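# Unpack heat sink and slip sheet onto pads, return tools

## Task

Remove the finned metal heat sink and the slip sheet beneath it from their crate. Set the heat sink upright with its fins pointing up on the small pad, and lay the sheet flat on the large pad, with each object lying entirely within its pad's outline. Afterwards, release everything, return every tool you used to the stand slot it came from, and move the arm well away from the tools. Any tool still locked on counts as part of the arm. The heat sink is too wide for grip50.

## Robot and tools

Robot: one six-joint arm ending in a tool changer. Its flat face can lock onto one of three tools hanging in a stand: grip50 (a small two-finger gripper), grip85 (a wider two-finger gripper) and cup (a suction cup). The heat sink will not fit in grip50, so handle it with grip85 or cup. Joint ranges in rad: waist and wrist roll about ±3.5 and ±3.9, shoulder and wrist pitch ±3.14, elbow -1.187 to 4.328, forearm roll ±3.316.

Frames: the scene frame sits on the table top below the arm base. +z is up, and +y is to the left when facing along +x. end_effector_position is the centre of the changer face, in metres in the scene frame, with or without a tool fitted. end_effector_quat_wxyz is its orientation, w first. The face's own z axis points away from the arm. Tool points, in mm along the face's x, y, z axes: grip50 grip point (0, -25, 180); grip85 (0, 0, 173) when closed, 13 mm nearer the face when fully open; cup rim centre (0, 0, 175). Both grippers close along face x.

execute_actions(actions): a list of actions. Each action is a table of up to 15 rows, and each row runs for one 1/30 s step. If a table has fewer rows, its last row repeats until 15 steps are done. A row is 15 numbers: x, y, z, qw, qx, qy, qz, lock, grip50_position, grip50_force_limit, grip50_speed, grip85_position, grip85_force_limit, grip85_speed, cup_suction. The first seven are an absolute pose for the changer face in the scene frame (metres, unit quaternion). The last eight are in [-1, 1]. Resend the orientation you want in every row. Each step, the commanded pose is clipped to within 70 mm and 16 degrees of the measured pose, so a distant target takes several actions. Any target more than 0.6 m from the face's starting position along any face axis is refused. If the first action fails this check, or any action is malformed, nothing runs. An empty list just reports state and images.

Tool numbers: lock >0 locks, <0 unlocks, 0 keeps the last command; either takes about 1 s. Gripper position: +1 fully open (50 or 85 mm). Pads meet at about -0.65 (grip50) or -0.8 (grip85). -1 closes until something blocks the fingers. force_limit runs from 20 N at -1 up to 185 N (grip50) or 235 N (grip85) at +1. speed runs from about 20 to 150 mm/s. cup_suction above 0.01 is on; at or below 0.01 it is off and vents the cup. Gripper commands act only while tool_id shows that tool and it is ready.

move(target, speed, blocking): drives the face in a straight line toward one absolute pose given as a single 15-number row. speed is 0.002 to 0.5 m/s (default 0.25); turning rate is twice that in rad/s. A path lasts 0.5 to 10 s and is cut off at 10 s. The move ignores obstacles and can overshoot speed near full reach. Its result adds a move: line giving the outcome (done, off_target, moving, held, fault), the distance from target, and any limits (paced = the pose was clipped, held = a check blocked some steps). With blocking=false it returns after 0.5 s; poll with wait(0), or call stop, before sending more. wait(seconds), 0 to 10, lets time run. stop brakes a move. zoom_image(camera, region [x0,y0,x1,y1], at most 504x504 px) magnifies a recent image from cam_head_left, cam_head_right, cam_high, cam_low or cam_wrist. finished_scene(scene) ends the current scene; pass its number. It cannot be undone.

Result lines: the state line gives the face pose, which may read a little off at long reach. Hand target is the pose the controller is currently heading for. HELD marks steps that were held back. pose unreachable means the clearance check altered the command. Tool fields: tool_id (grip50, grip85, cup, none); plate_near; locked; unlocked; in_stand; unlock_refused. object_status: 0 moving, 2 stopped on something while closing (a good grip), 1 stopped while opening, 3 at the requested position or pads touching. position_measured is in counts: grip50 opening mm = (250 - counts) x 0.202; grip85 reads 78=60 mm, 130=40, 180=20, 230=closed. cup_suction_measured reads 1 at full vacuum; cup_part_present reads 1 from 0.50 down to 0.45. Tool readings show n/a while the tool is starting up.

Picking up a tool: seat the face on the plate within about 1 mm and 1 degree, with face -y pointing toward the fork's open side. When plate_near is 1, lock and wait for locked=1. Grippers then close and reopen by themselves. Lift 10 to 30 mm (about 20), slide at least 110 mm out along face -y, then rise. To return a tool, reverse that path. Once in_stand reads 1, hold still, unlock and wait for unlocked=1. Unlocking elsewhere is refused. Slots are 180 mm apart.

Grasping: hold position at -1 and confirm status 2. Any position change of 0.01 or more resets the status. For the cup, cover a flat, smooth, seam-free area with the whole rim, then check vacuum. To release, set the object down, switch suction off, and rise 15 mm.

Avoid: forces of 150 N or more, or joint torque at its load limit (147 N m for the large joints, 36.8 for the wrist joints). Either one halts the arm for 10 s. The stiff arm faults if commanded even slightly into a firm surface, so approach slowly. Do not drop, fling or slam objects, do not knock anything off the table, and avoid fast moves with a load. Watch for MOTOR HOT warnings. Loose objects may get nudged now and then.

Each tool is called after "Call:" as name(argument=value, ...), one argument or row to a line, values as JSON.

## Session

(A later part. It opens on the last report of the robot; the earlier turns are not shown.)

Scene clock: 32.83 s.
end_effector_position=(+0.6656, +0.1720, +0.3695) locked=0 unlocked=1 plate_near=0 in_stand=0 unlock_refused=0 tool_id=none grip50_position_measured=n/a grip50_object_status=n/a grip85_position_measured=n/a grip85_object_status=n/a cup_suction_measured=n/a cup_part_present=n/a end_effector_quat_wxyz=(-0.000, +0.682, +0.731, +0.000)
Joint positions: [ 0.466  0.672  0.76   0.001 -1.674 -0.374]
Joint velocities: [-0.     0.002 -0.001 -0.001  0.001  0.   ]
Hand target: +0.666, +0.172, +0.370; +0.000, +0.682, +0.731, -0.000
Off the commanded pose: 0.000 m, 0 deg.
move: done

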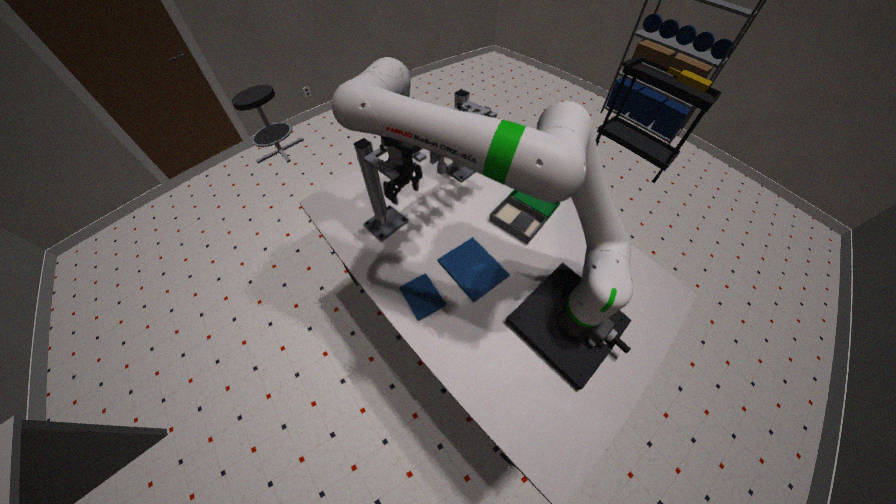

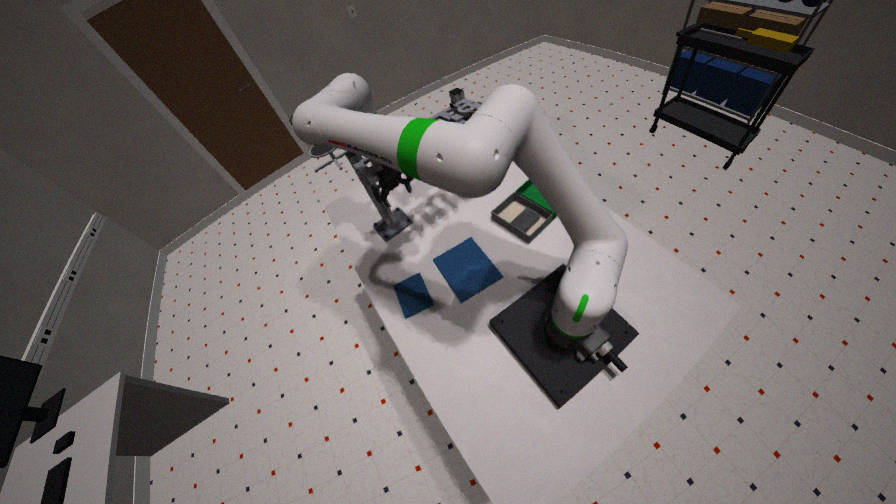

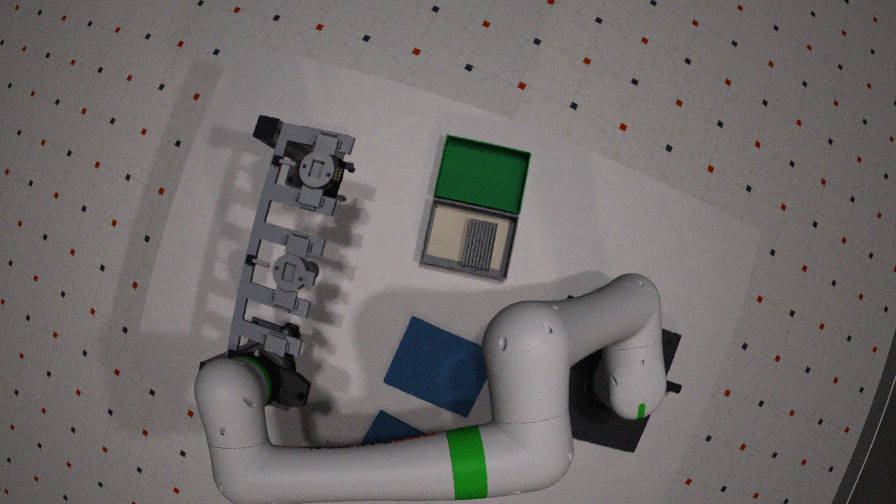

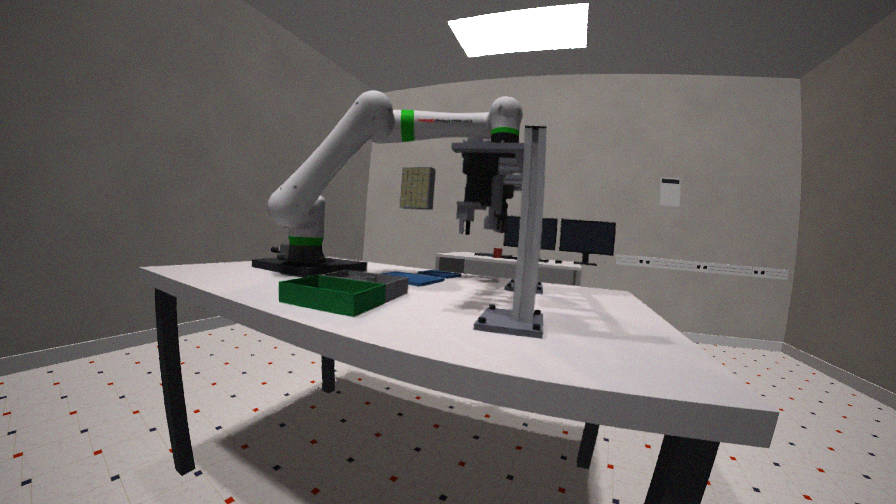

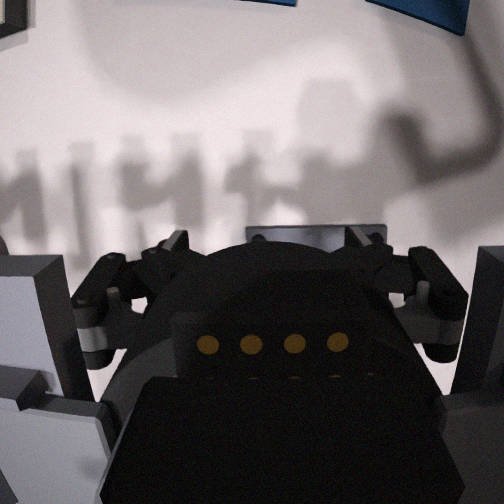

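Call:
move(
  target=[0.6656,0.1716,0.365,0,0.682,0.7314,0,0,0,0,0,0,0,0,0],
  speed=0.005,
)

Scene clock: 36.73 s.
end_effector_position=(+0.6656, +0.1717, +0.3650) locked=0 unlocked=1 plate_near=0 in_stand=1 unlock_refused=0 tool_id=none grip50_position_measured=n/a grip50_object_status=n/a grip85_position_measured=n/a grip85_object_status=n/a cup_suction_measured=n/a cup_part_present=n/a end_effector_quat_wxyz=(-0.000, +0.682, +0.731, +0.000)
Joint positions: [ 0.466  0.671  0.746  0.001 -1.663 -0.374]
Joint velocities: [-0.002 -0.001 -0.     0.001  0.     0.002]
Hand target: +0.666, +0.172, +0.365; +0.000, +0.682, +0.731, -0.000
Off the commanded pose: 0.000 m, 0 deg.
move: done

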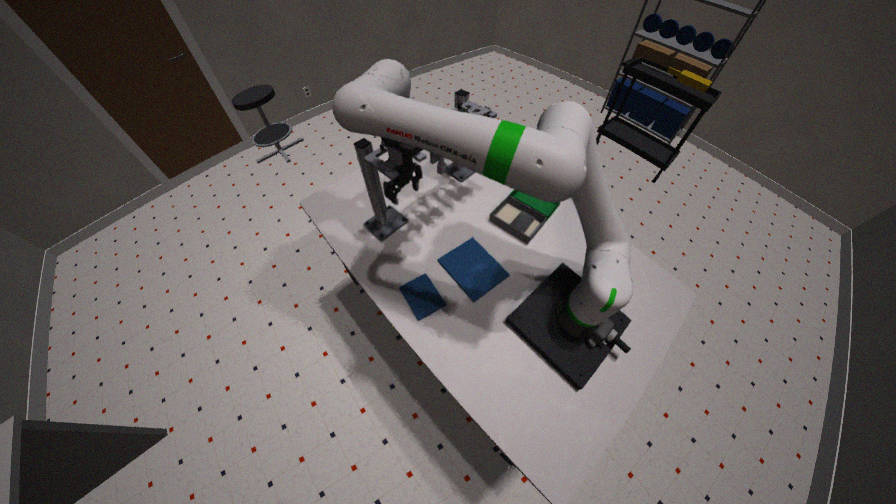

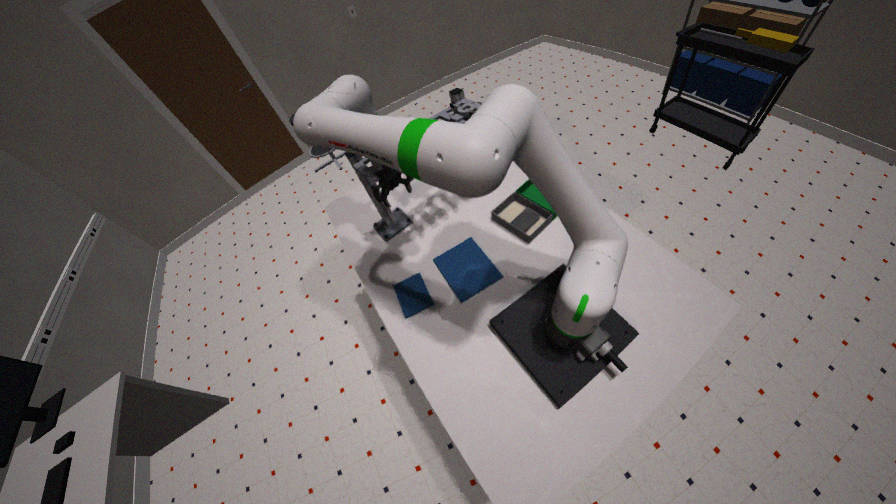

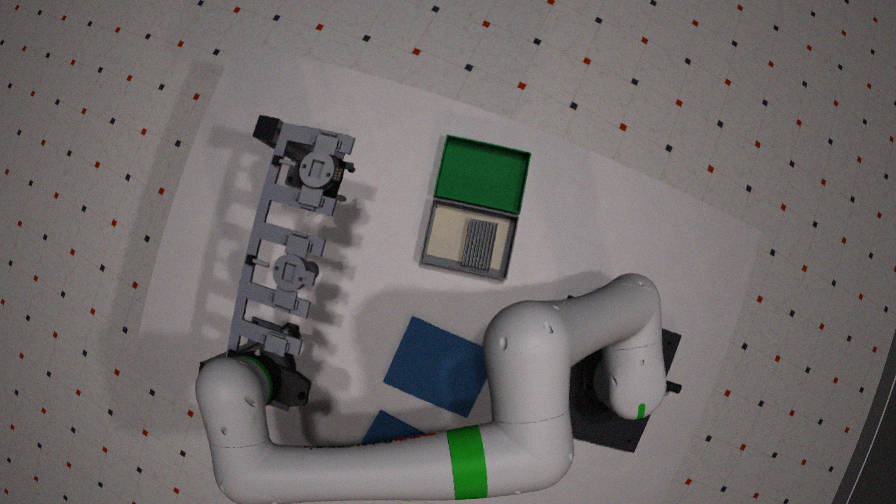

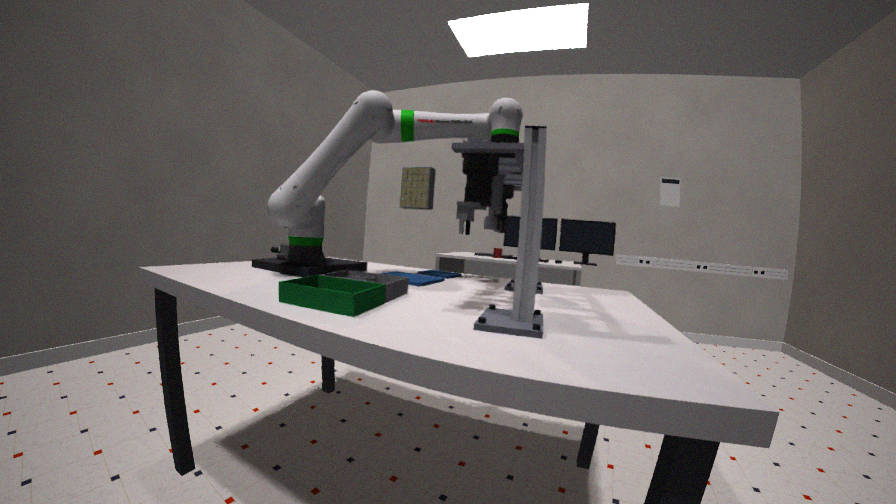

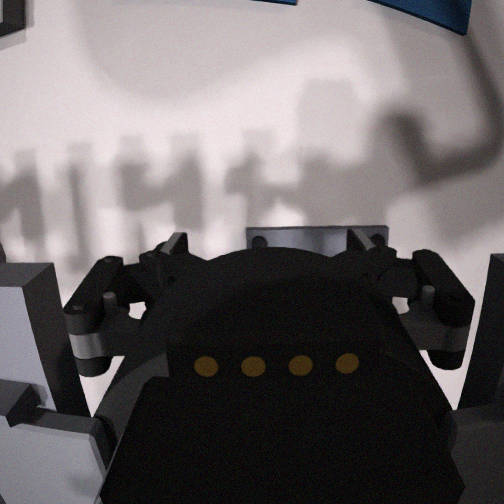

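Call:
move(
  target=[0.6656,0.1716,0.3618,0,0.682,0.7314,0,0,0,0,0,0,0,0,0],
  speed=0.004,
)

Scene clock: 39.57 s.
end_effector_position=(+0.6656, +0.1716, +0.3620) locked=0 unlocked=1 plate_near=1 in_stand=1 unlock_refused=0 tool_id=none grip50_position_measured=n/a grip50_object_status=n/a grip85_position_measured=n/a grip85_object_status=n/a cup_suction_measured=n/a cup_part_present=n/a end_effector_quat_wxyz=(+0.000, +0.682, +0.731, +0.000)
Joint positions: [ 0.466  0.669  0.737  0.001 -1.655 -0.374]
Joint velocities: [-0.001  0.001 -0.001  0.     0.     0.   ]
Hand target: +0.666, +0.172, +0.362; +0.000, +0.682, +0.731, -0.000
Off the commanded pose: 0.000 m, 0 deg.
move: done

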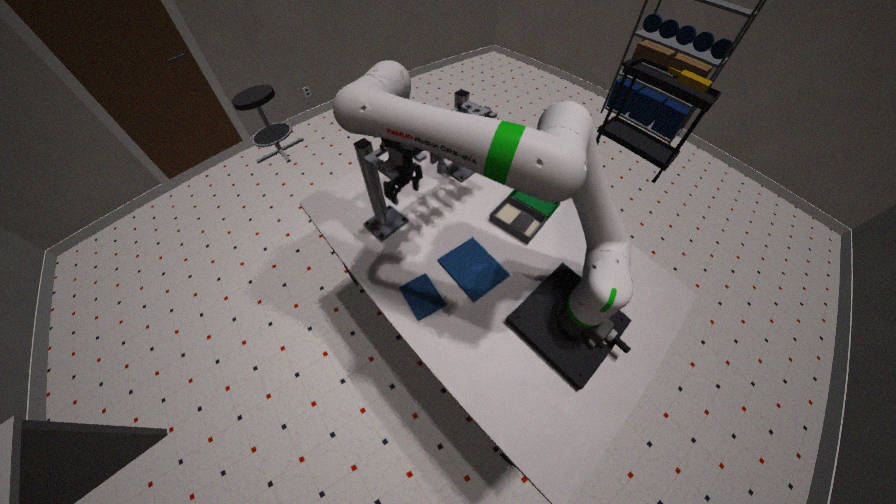

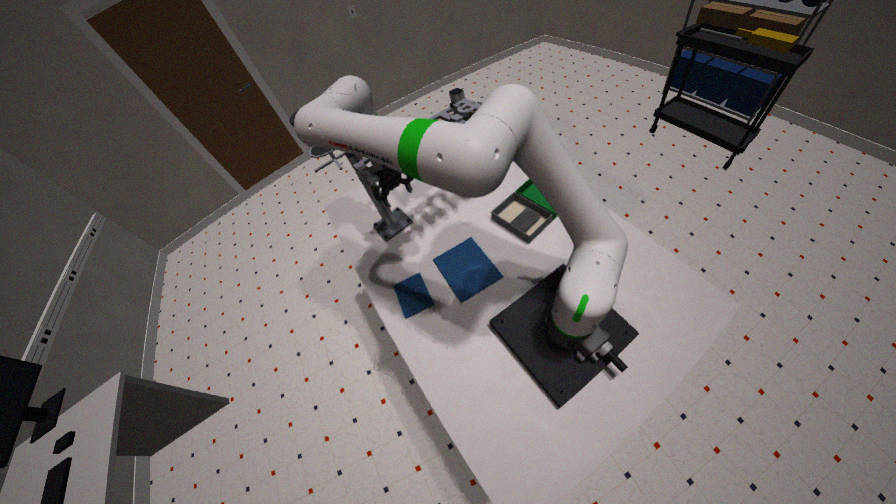

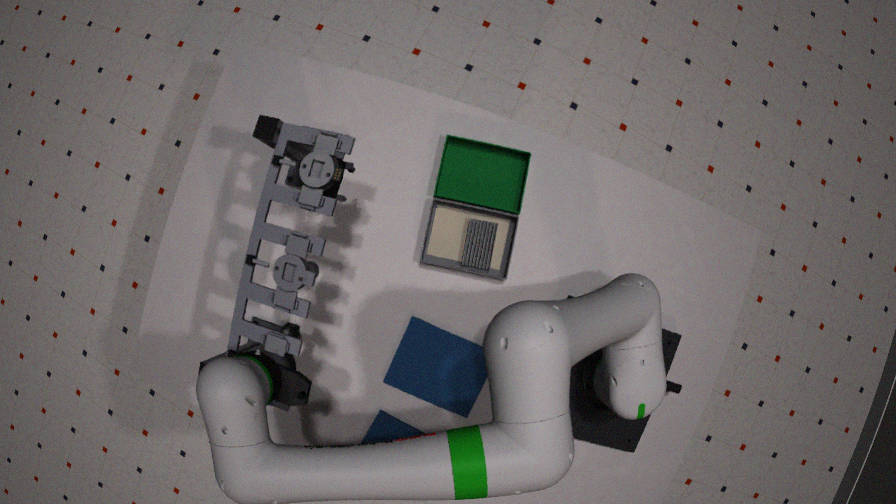

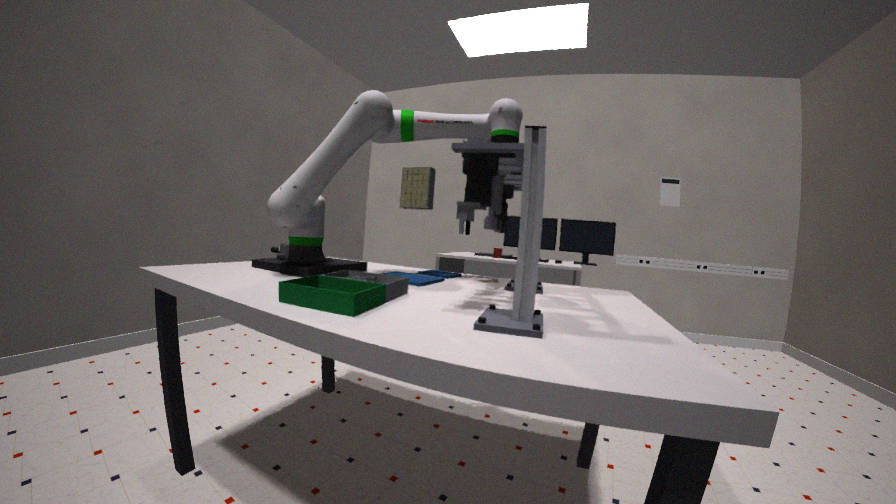

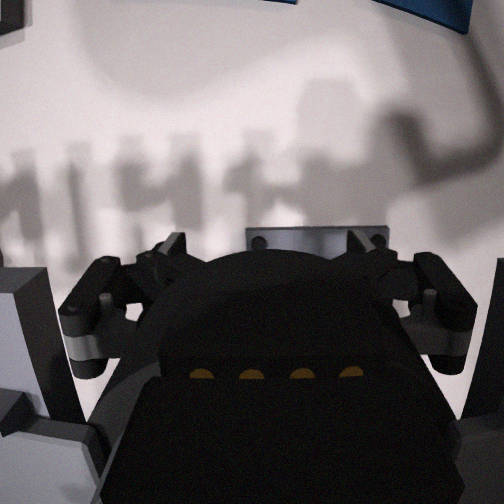

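Call:
execute_actions(
  actions=[
    [[0.6656,0.1716,0.362,0,0.682,0.7314,0,1,0,0,0,1,0,0,0]],
    [[0.6656,0.1716,0.362,0,0.682,0.7314,0,1,0,0,0,1,0,0,0]],
    [[0.6656,0.1716,0.362,0,0.682,0.7314,0,1,0,0,0,1,0,0,0]],
  ],
)

Call:
move(
  target=[0.6656,0.1716,0.382,0,0.682,0.7314,0,0,0,0,0,1,0,0,0],
  speed=0.04,
)

Call:
move(
  target=[0.52,0.1614,0.382,0,0.682,0.7314,0,0,0,0,0,1,0,0,0],
  speed=0.12,
)

Call:
move(
  target=[0.389,-0.171,0.29,0,0.9976,0.0698,0,0,0,0,0,1,0,0,0],
)

Scene clock: 54.07 s.
end_effector_position=(+0.6656, +0.1716, +0.3620) locked=1 unlocked=0 plate_near=1 in_stand=1 unlock_refused=0 tool_id=grip85 grip50_position_measured=n/a grip50_object_status=n/a grip85_position_measured=n/a grip85_object_status=n/a cup_suction_measured=n/a cup_part_present=n/a end_effector_quat_wxyz=(-0.000, +0.682, +0.731, -0.000)
Joint positions: [ 0.466  0.67   0.738  0.001 -1.655 -0.374]
Joint velocities: [ 0.001 -0.001 -0.     0.001 -0.    -0.001]
Hand target: +0.666, +0.172, +0.362; -0.000, +0.682, +0.731, -0.000
Off the commanded pose: 0.000 m, 0 deg.
Step readings (end_effector_position; steps 1 to 15: 1st action; 16 to 30: 2nd action; 31 to 45: 3rd action):
0: (+0.6656, +0.1716, +0.3618)
1: (+0.6656, +0.1716, +0.3618)
2: (+0.6656, +0.1716, +0.3618)
4: (+0.6656, +0.1716, +0.3618)
8: (+0.6656, +0.1716, +0.3619)
15: (+0.6656, +0.1716, +0.3619)
16: (+0.6656, +0.1716, +0.3619)
17: (+0.6656, +0.1716, +0.3619)
19: (+0.6656, +0.1716, +0.3619)
23: (+0.6656, +0.1716, +0.3619)
30: (+0.6656, +0.1716, +0.3620)
31: (+0.6656, +0.1716, +0.3620)
32: (+0.6656, +0.1716, +0.3620)
34: (+0.6656, +0.1716, +0.3620)
38: (+0.6656, +0.1716, +0.3620)
45: end_effector_position above

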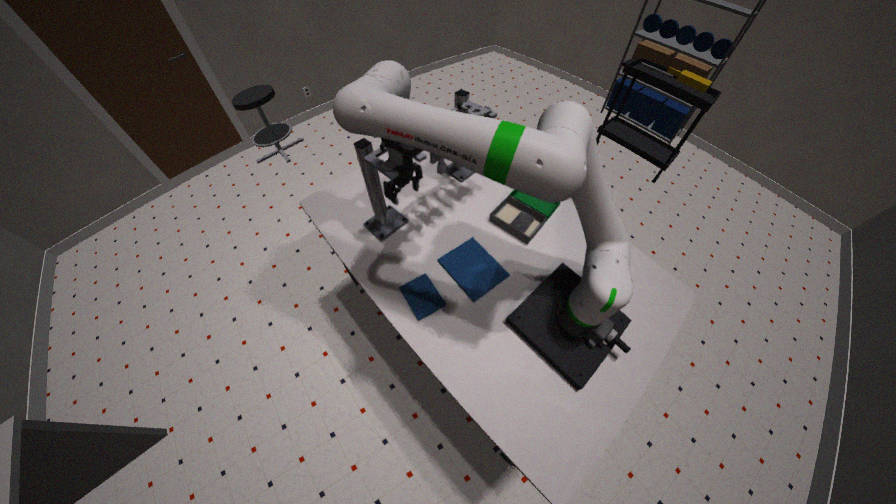

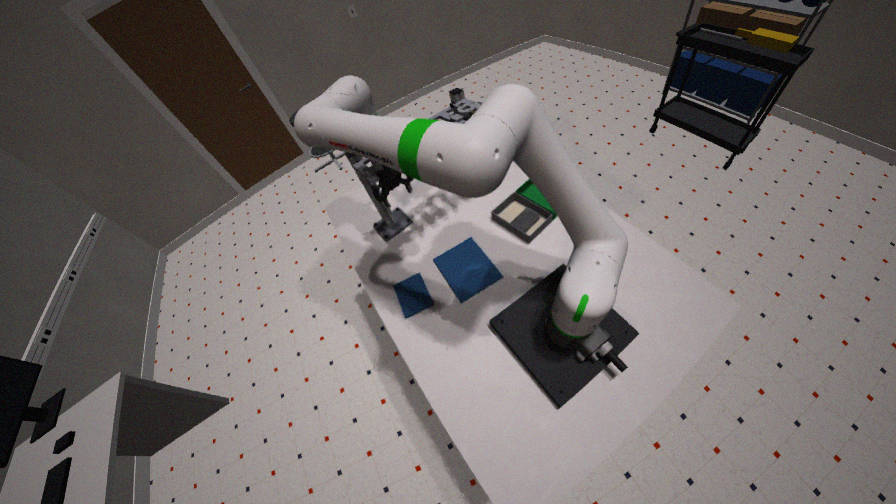

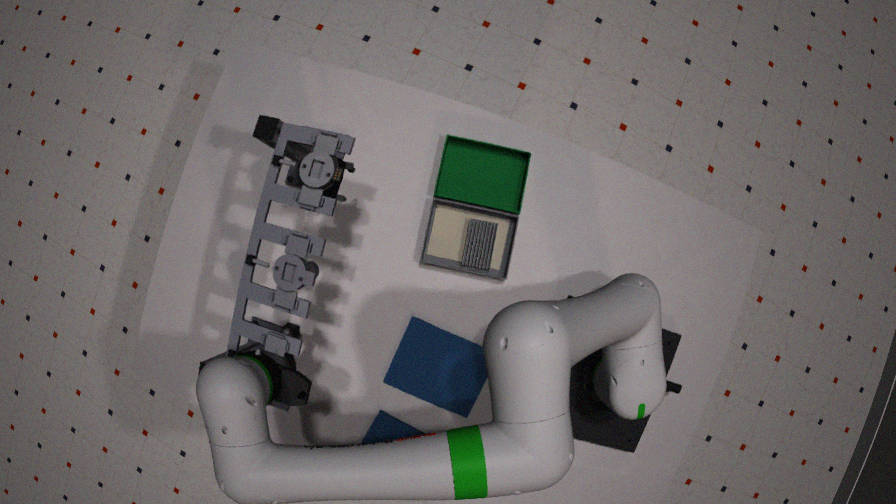

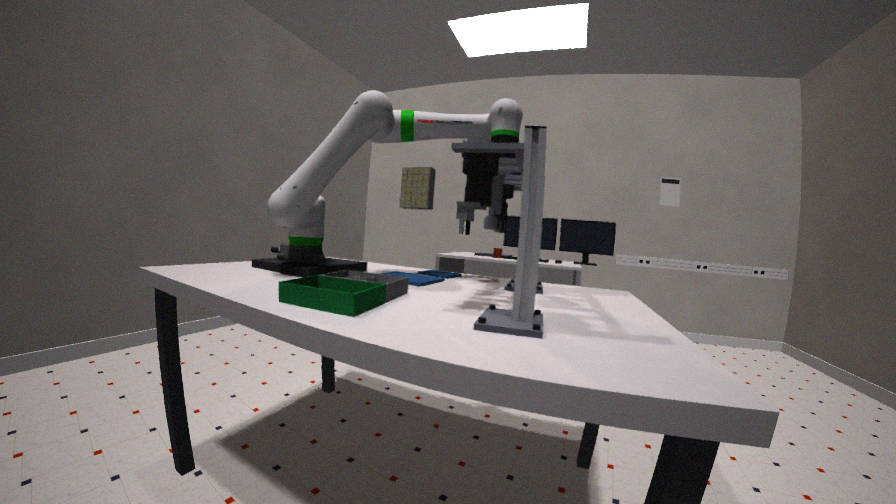

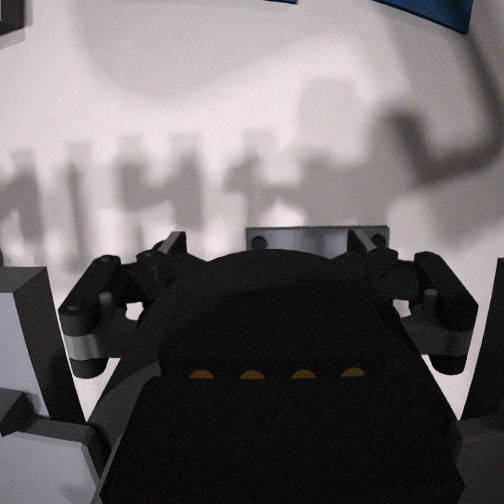

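Scene clock: 54.87 s.
end_effector_position=(+0.6656, +0.1716, +0.3820) locked=1 unlocked=0 plate_near=1 in_stand=0 unlock_refused=0 tool_id=grip85 grip50_position_measured=n/a grip50_object_status=n/a grip85_position_measured=n/a grip85_object_status=n/a cup_suction_measured=n/a cup_part_present=n/a end_effector_quat_wxyz=(-0.000, +0.682, +0.731, -0.000)
Joint positions: [ 0.466  0.677  0.796  0.001 -1.706 -0.374]
Joint velocities: [-0.001  0.     0.002  0.    -0.001  0.   ]
Hand target: +0.666, +0.172, +0.382; -0.000, +0.682, +0.731, +0.000
Off the commanded pose: 0.000 m, 0 deg.
move: done

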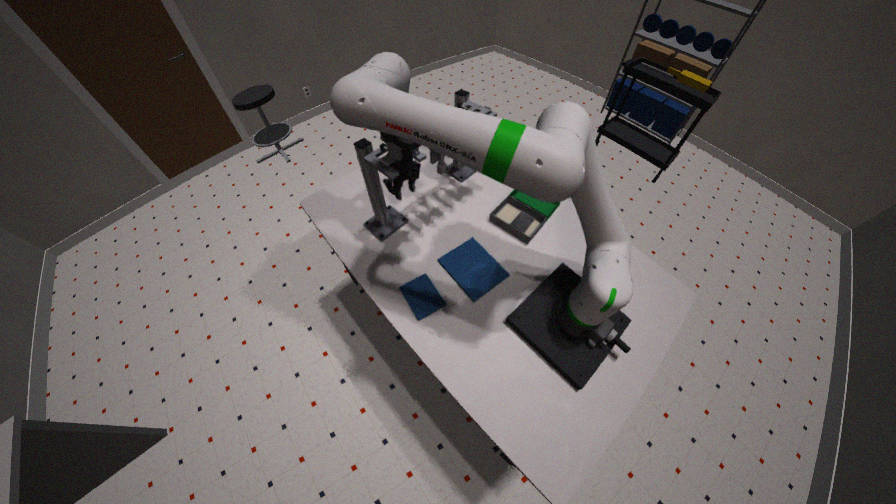

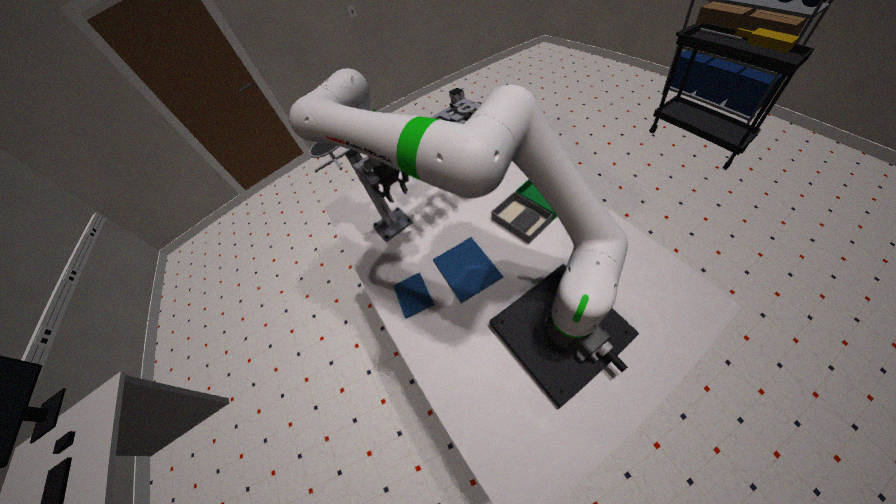

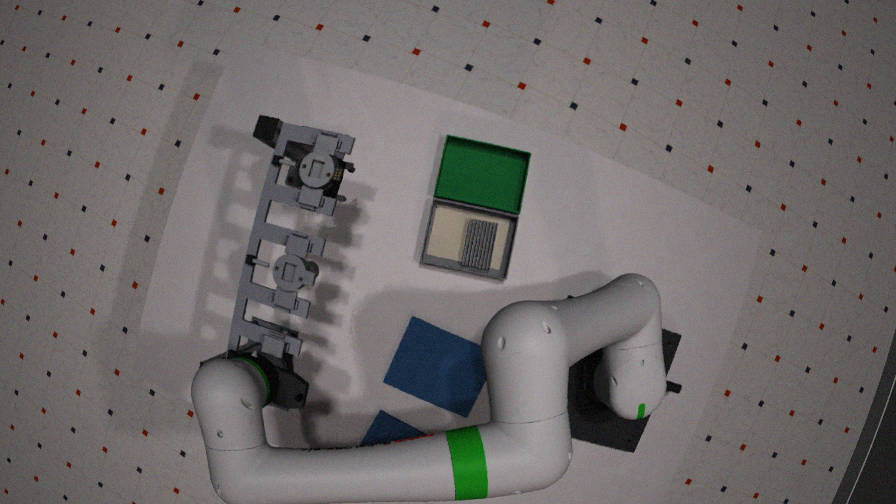

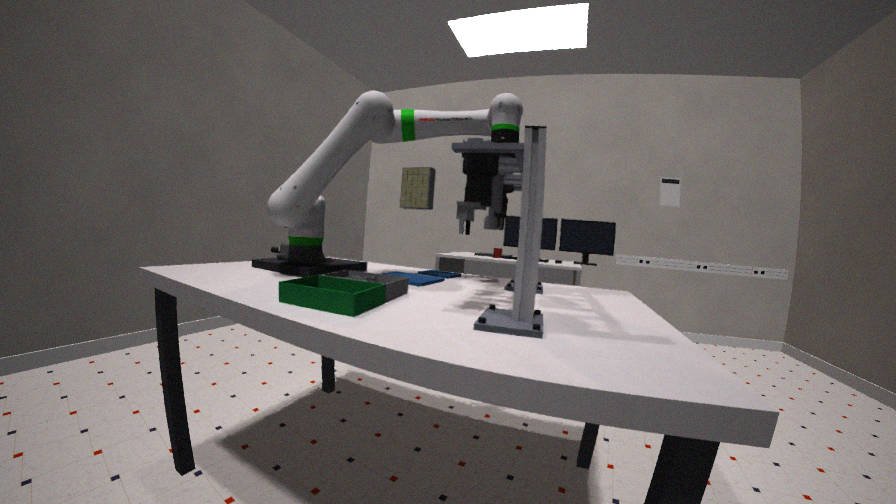

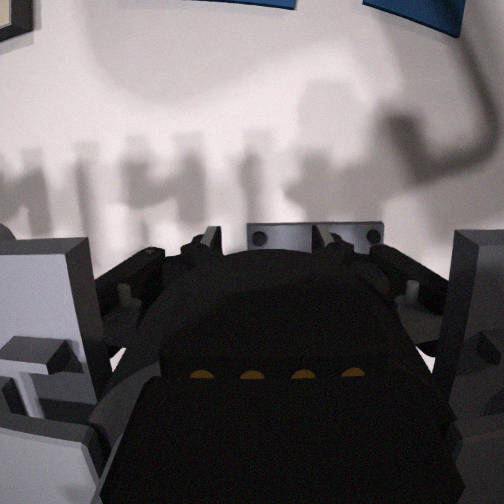

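Scene clock: 56.47 s.
end_effector_position=(+0.5202, +0.1615, +0.3821) locked=1 unlocked=0 plate_near=1 in_stand=0 unlock_refused=0 tool_id=grip85 grip50_position_measured=n/a grip50_object_status=n/a grip85_position_measured=n/a grip85_object_status=n/a cup_suction_measured=n/a cup_part_present=n/a end_effector_quat_wxyz=(-0.000, +0.682, +0.731, +0.000)
Joint positions: [ 0.564  0.268  0.217 -0.001 -1.535 -0.471]
Joint velocities: [ 0.001 -0.001 -0.001  0.002  0.001 -0.   ]
Hand target: +0.520, +0.162, +0.382; +0.000, +0.682, +0.731, +0.000
Off the commanded pose: 0.000 m, 0 deg.
move: done

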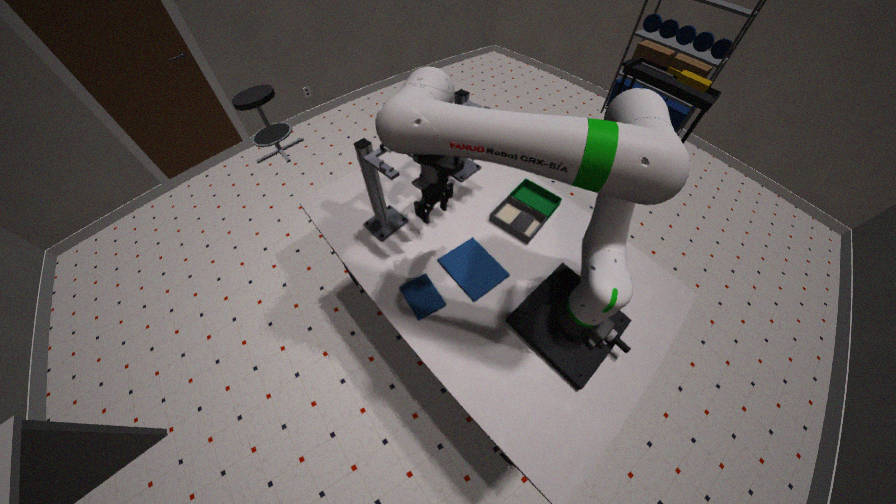

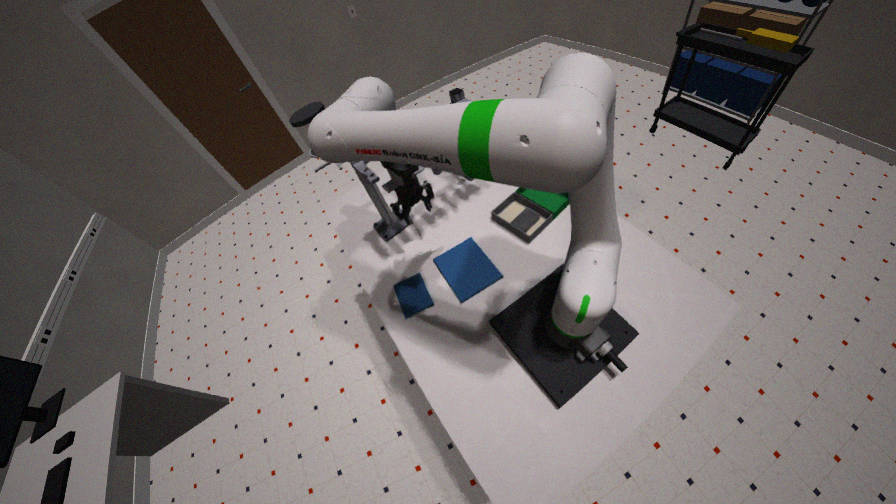

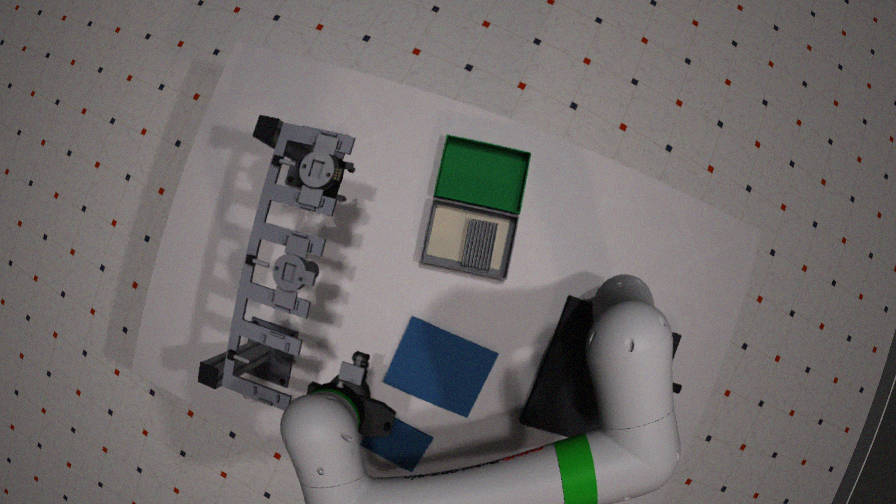

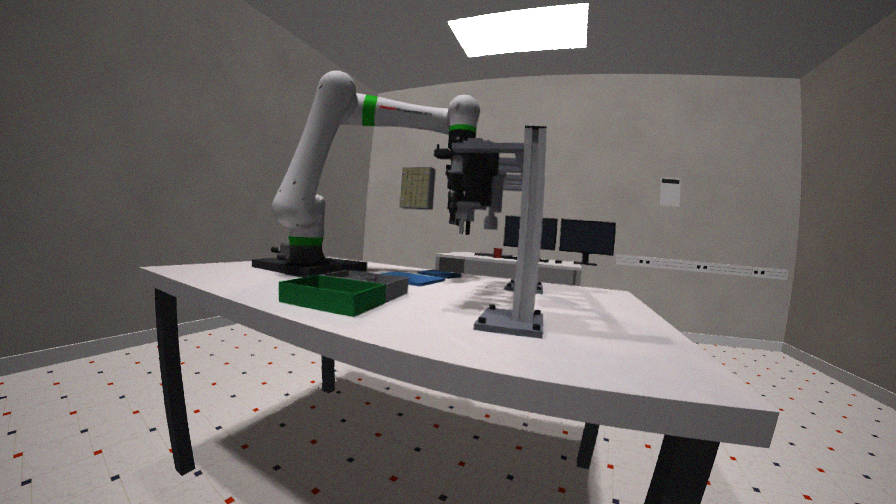

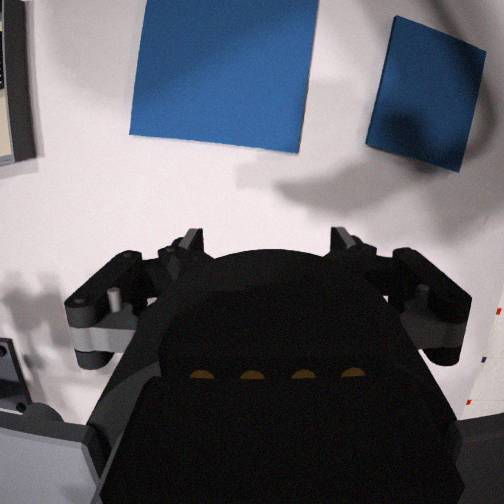

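Scene clock: 59.90 s.
end_effector_position=(+0.3892, -0.1714, +0.2901) locked=1 unlocked=0 plate_near=1 in_stand=0 unlock_refused=0 tool_id=grip85 grip50_position_measured=n/a grip50_object_status=n/a grip85_position_measured=3 grip85_object_status=3 cup_suction_measured=n/a cup_part_present=n/a end_effector_quat_wxyz=(+0.000, +0.998, +0.070, -0.000)
Joint positions: [-0.071 -0.004 -0.301  0.01  -1.288 -1.34 ]
Joint velocities: [-0.     0.001  0.001  0.     0.    -0.001]
Hand target: +0.389, -0.171, +0.290; +0.000, +0.998, +0.070, -0.000
Off the commanded pose: 0.000 m, 0 deg.
move: done

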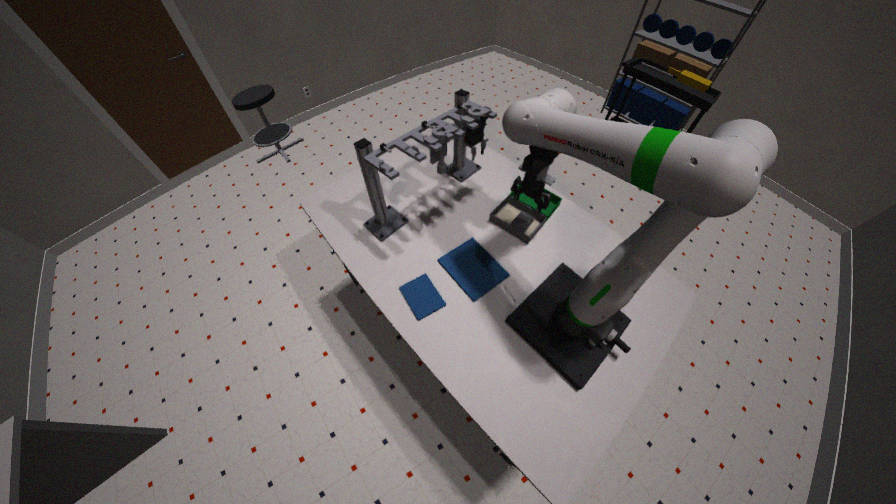

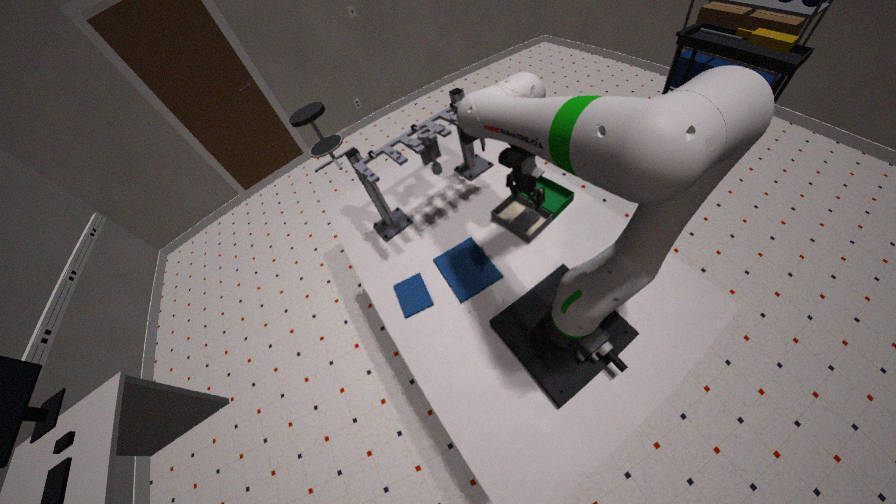

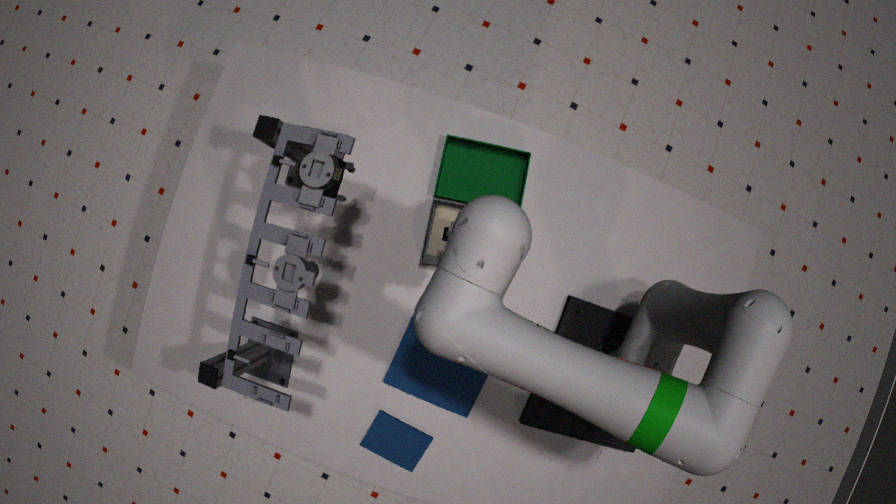

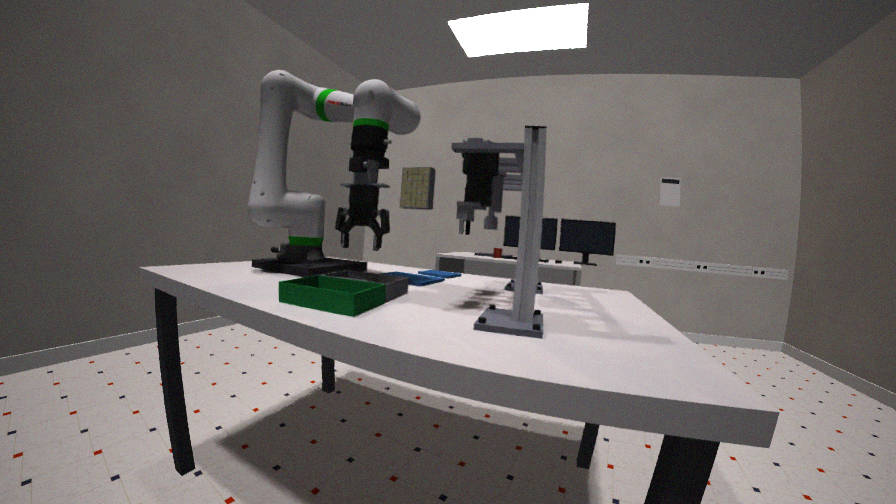

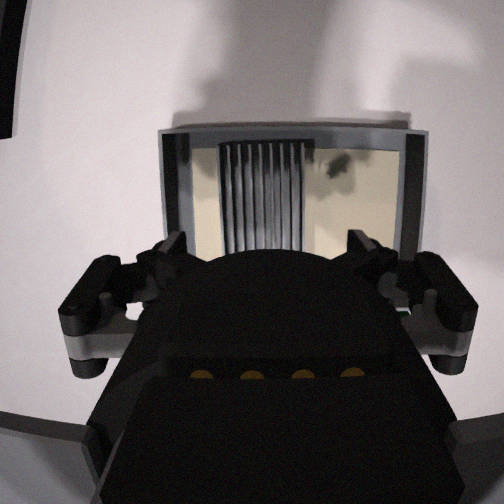

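Call:
move(
  target=[0.385,-0.166,0.235,0,0.9962,0.0872,0,0,0,0,0,0.7,0,0,0],
  speed=0.08,
)

Scene clock: 64.53 s.
end_effector_position=(+0.3851, -0.1660, +0.2350) locked=1 unlocked=0 plate_near=1 in_stand=0 unlock_refused=0 tool_id=grip85 grip50_position_measured=n/a grip50_object_status=n/a grip85_position_measured=41 grip85_object_status=3 cup_suction_measured=n/a cup_part_present=n/a end_effector_quat_wxyz=(-0.000, +0.996, +0.087, +0.000)
Joint positions: [-0.06   0.03  -0.403  0.01  -1.151 -1.318]
Joint velocities: [-0.001  0.    -0.001 -0.001  0.001 -0.   ]
Hand target: +0.385, -0.166, +0.235; -0.000, +0.996, +0.087, +0.000
Off the commanded pose: 0.000 m, 0 deg.
move: done

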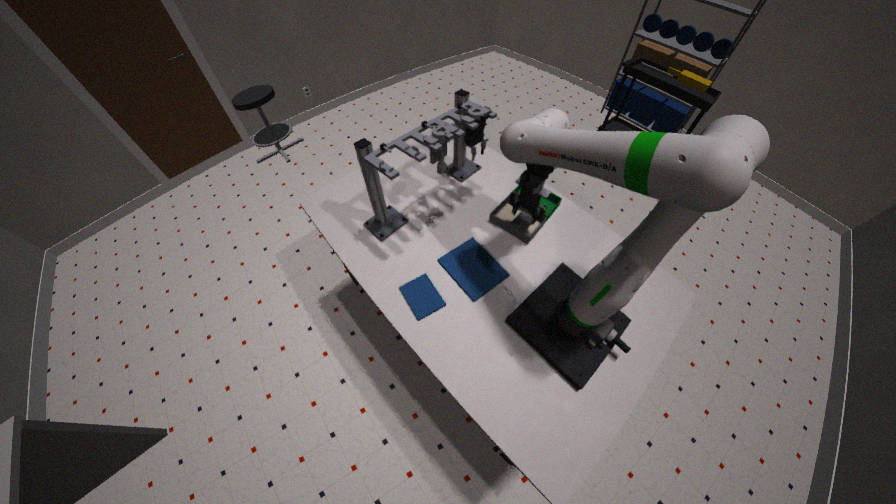

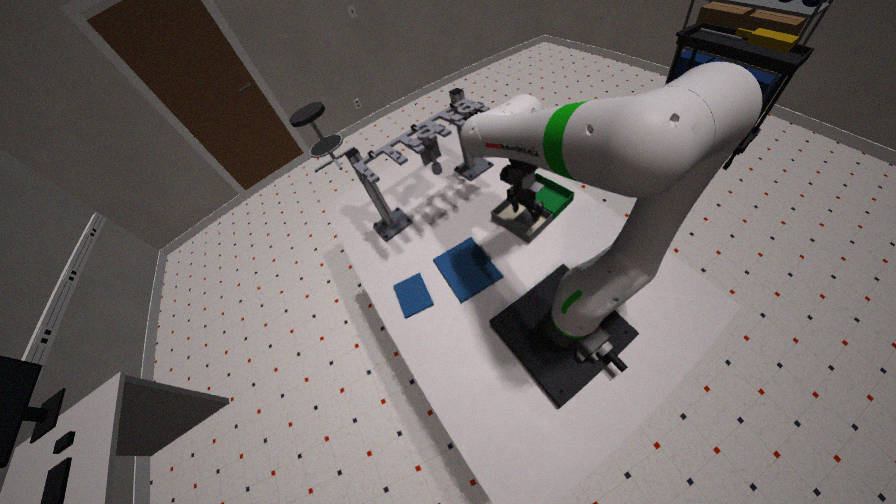

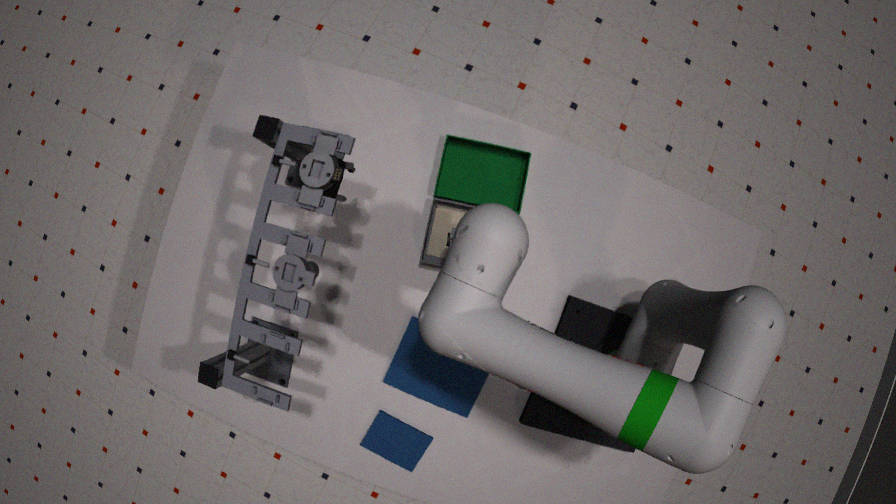

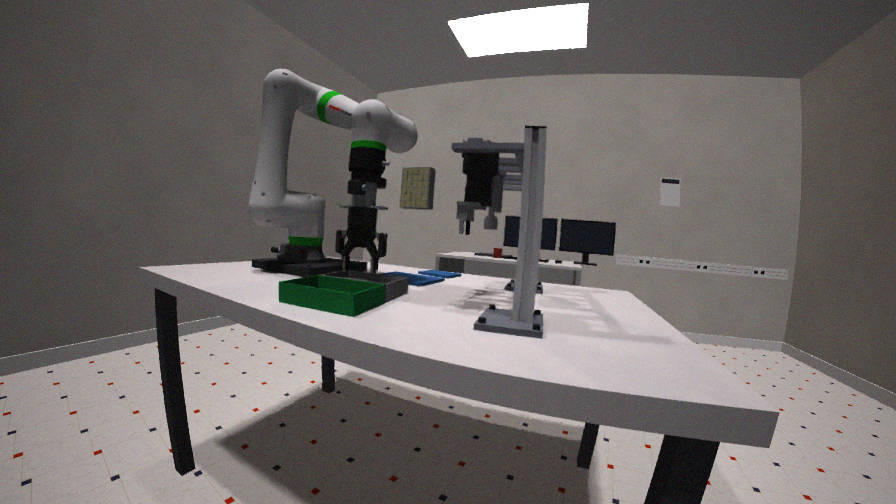

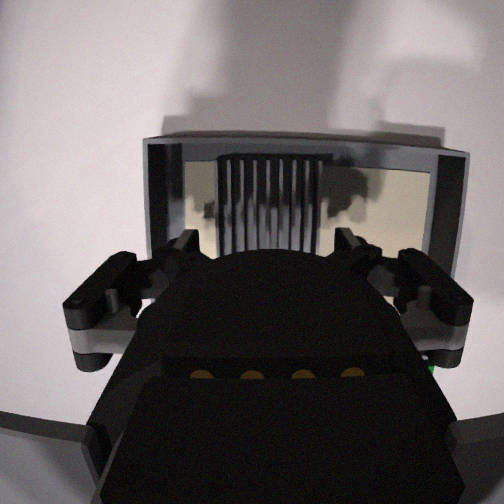

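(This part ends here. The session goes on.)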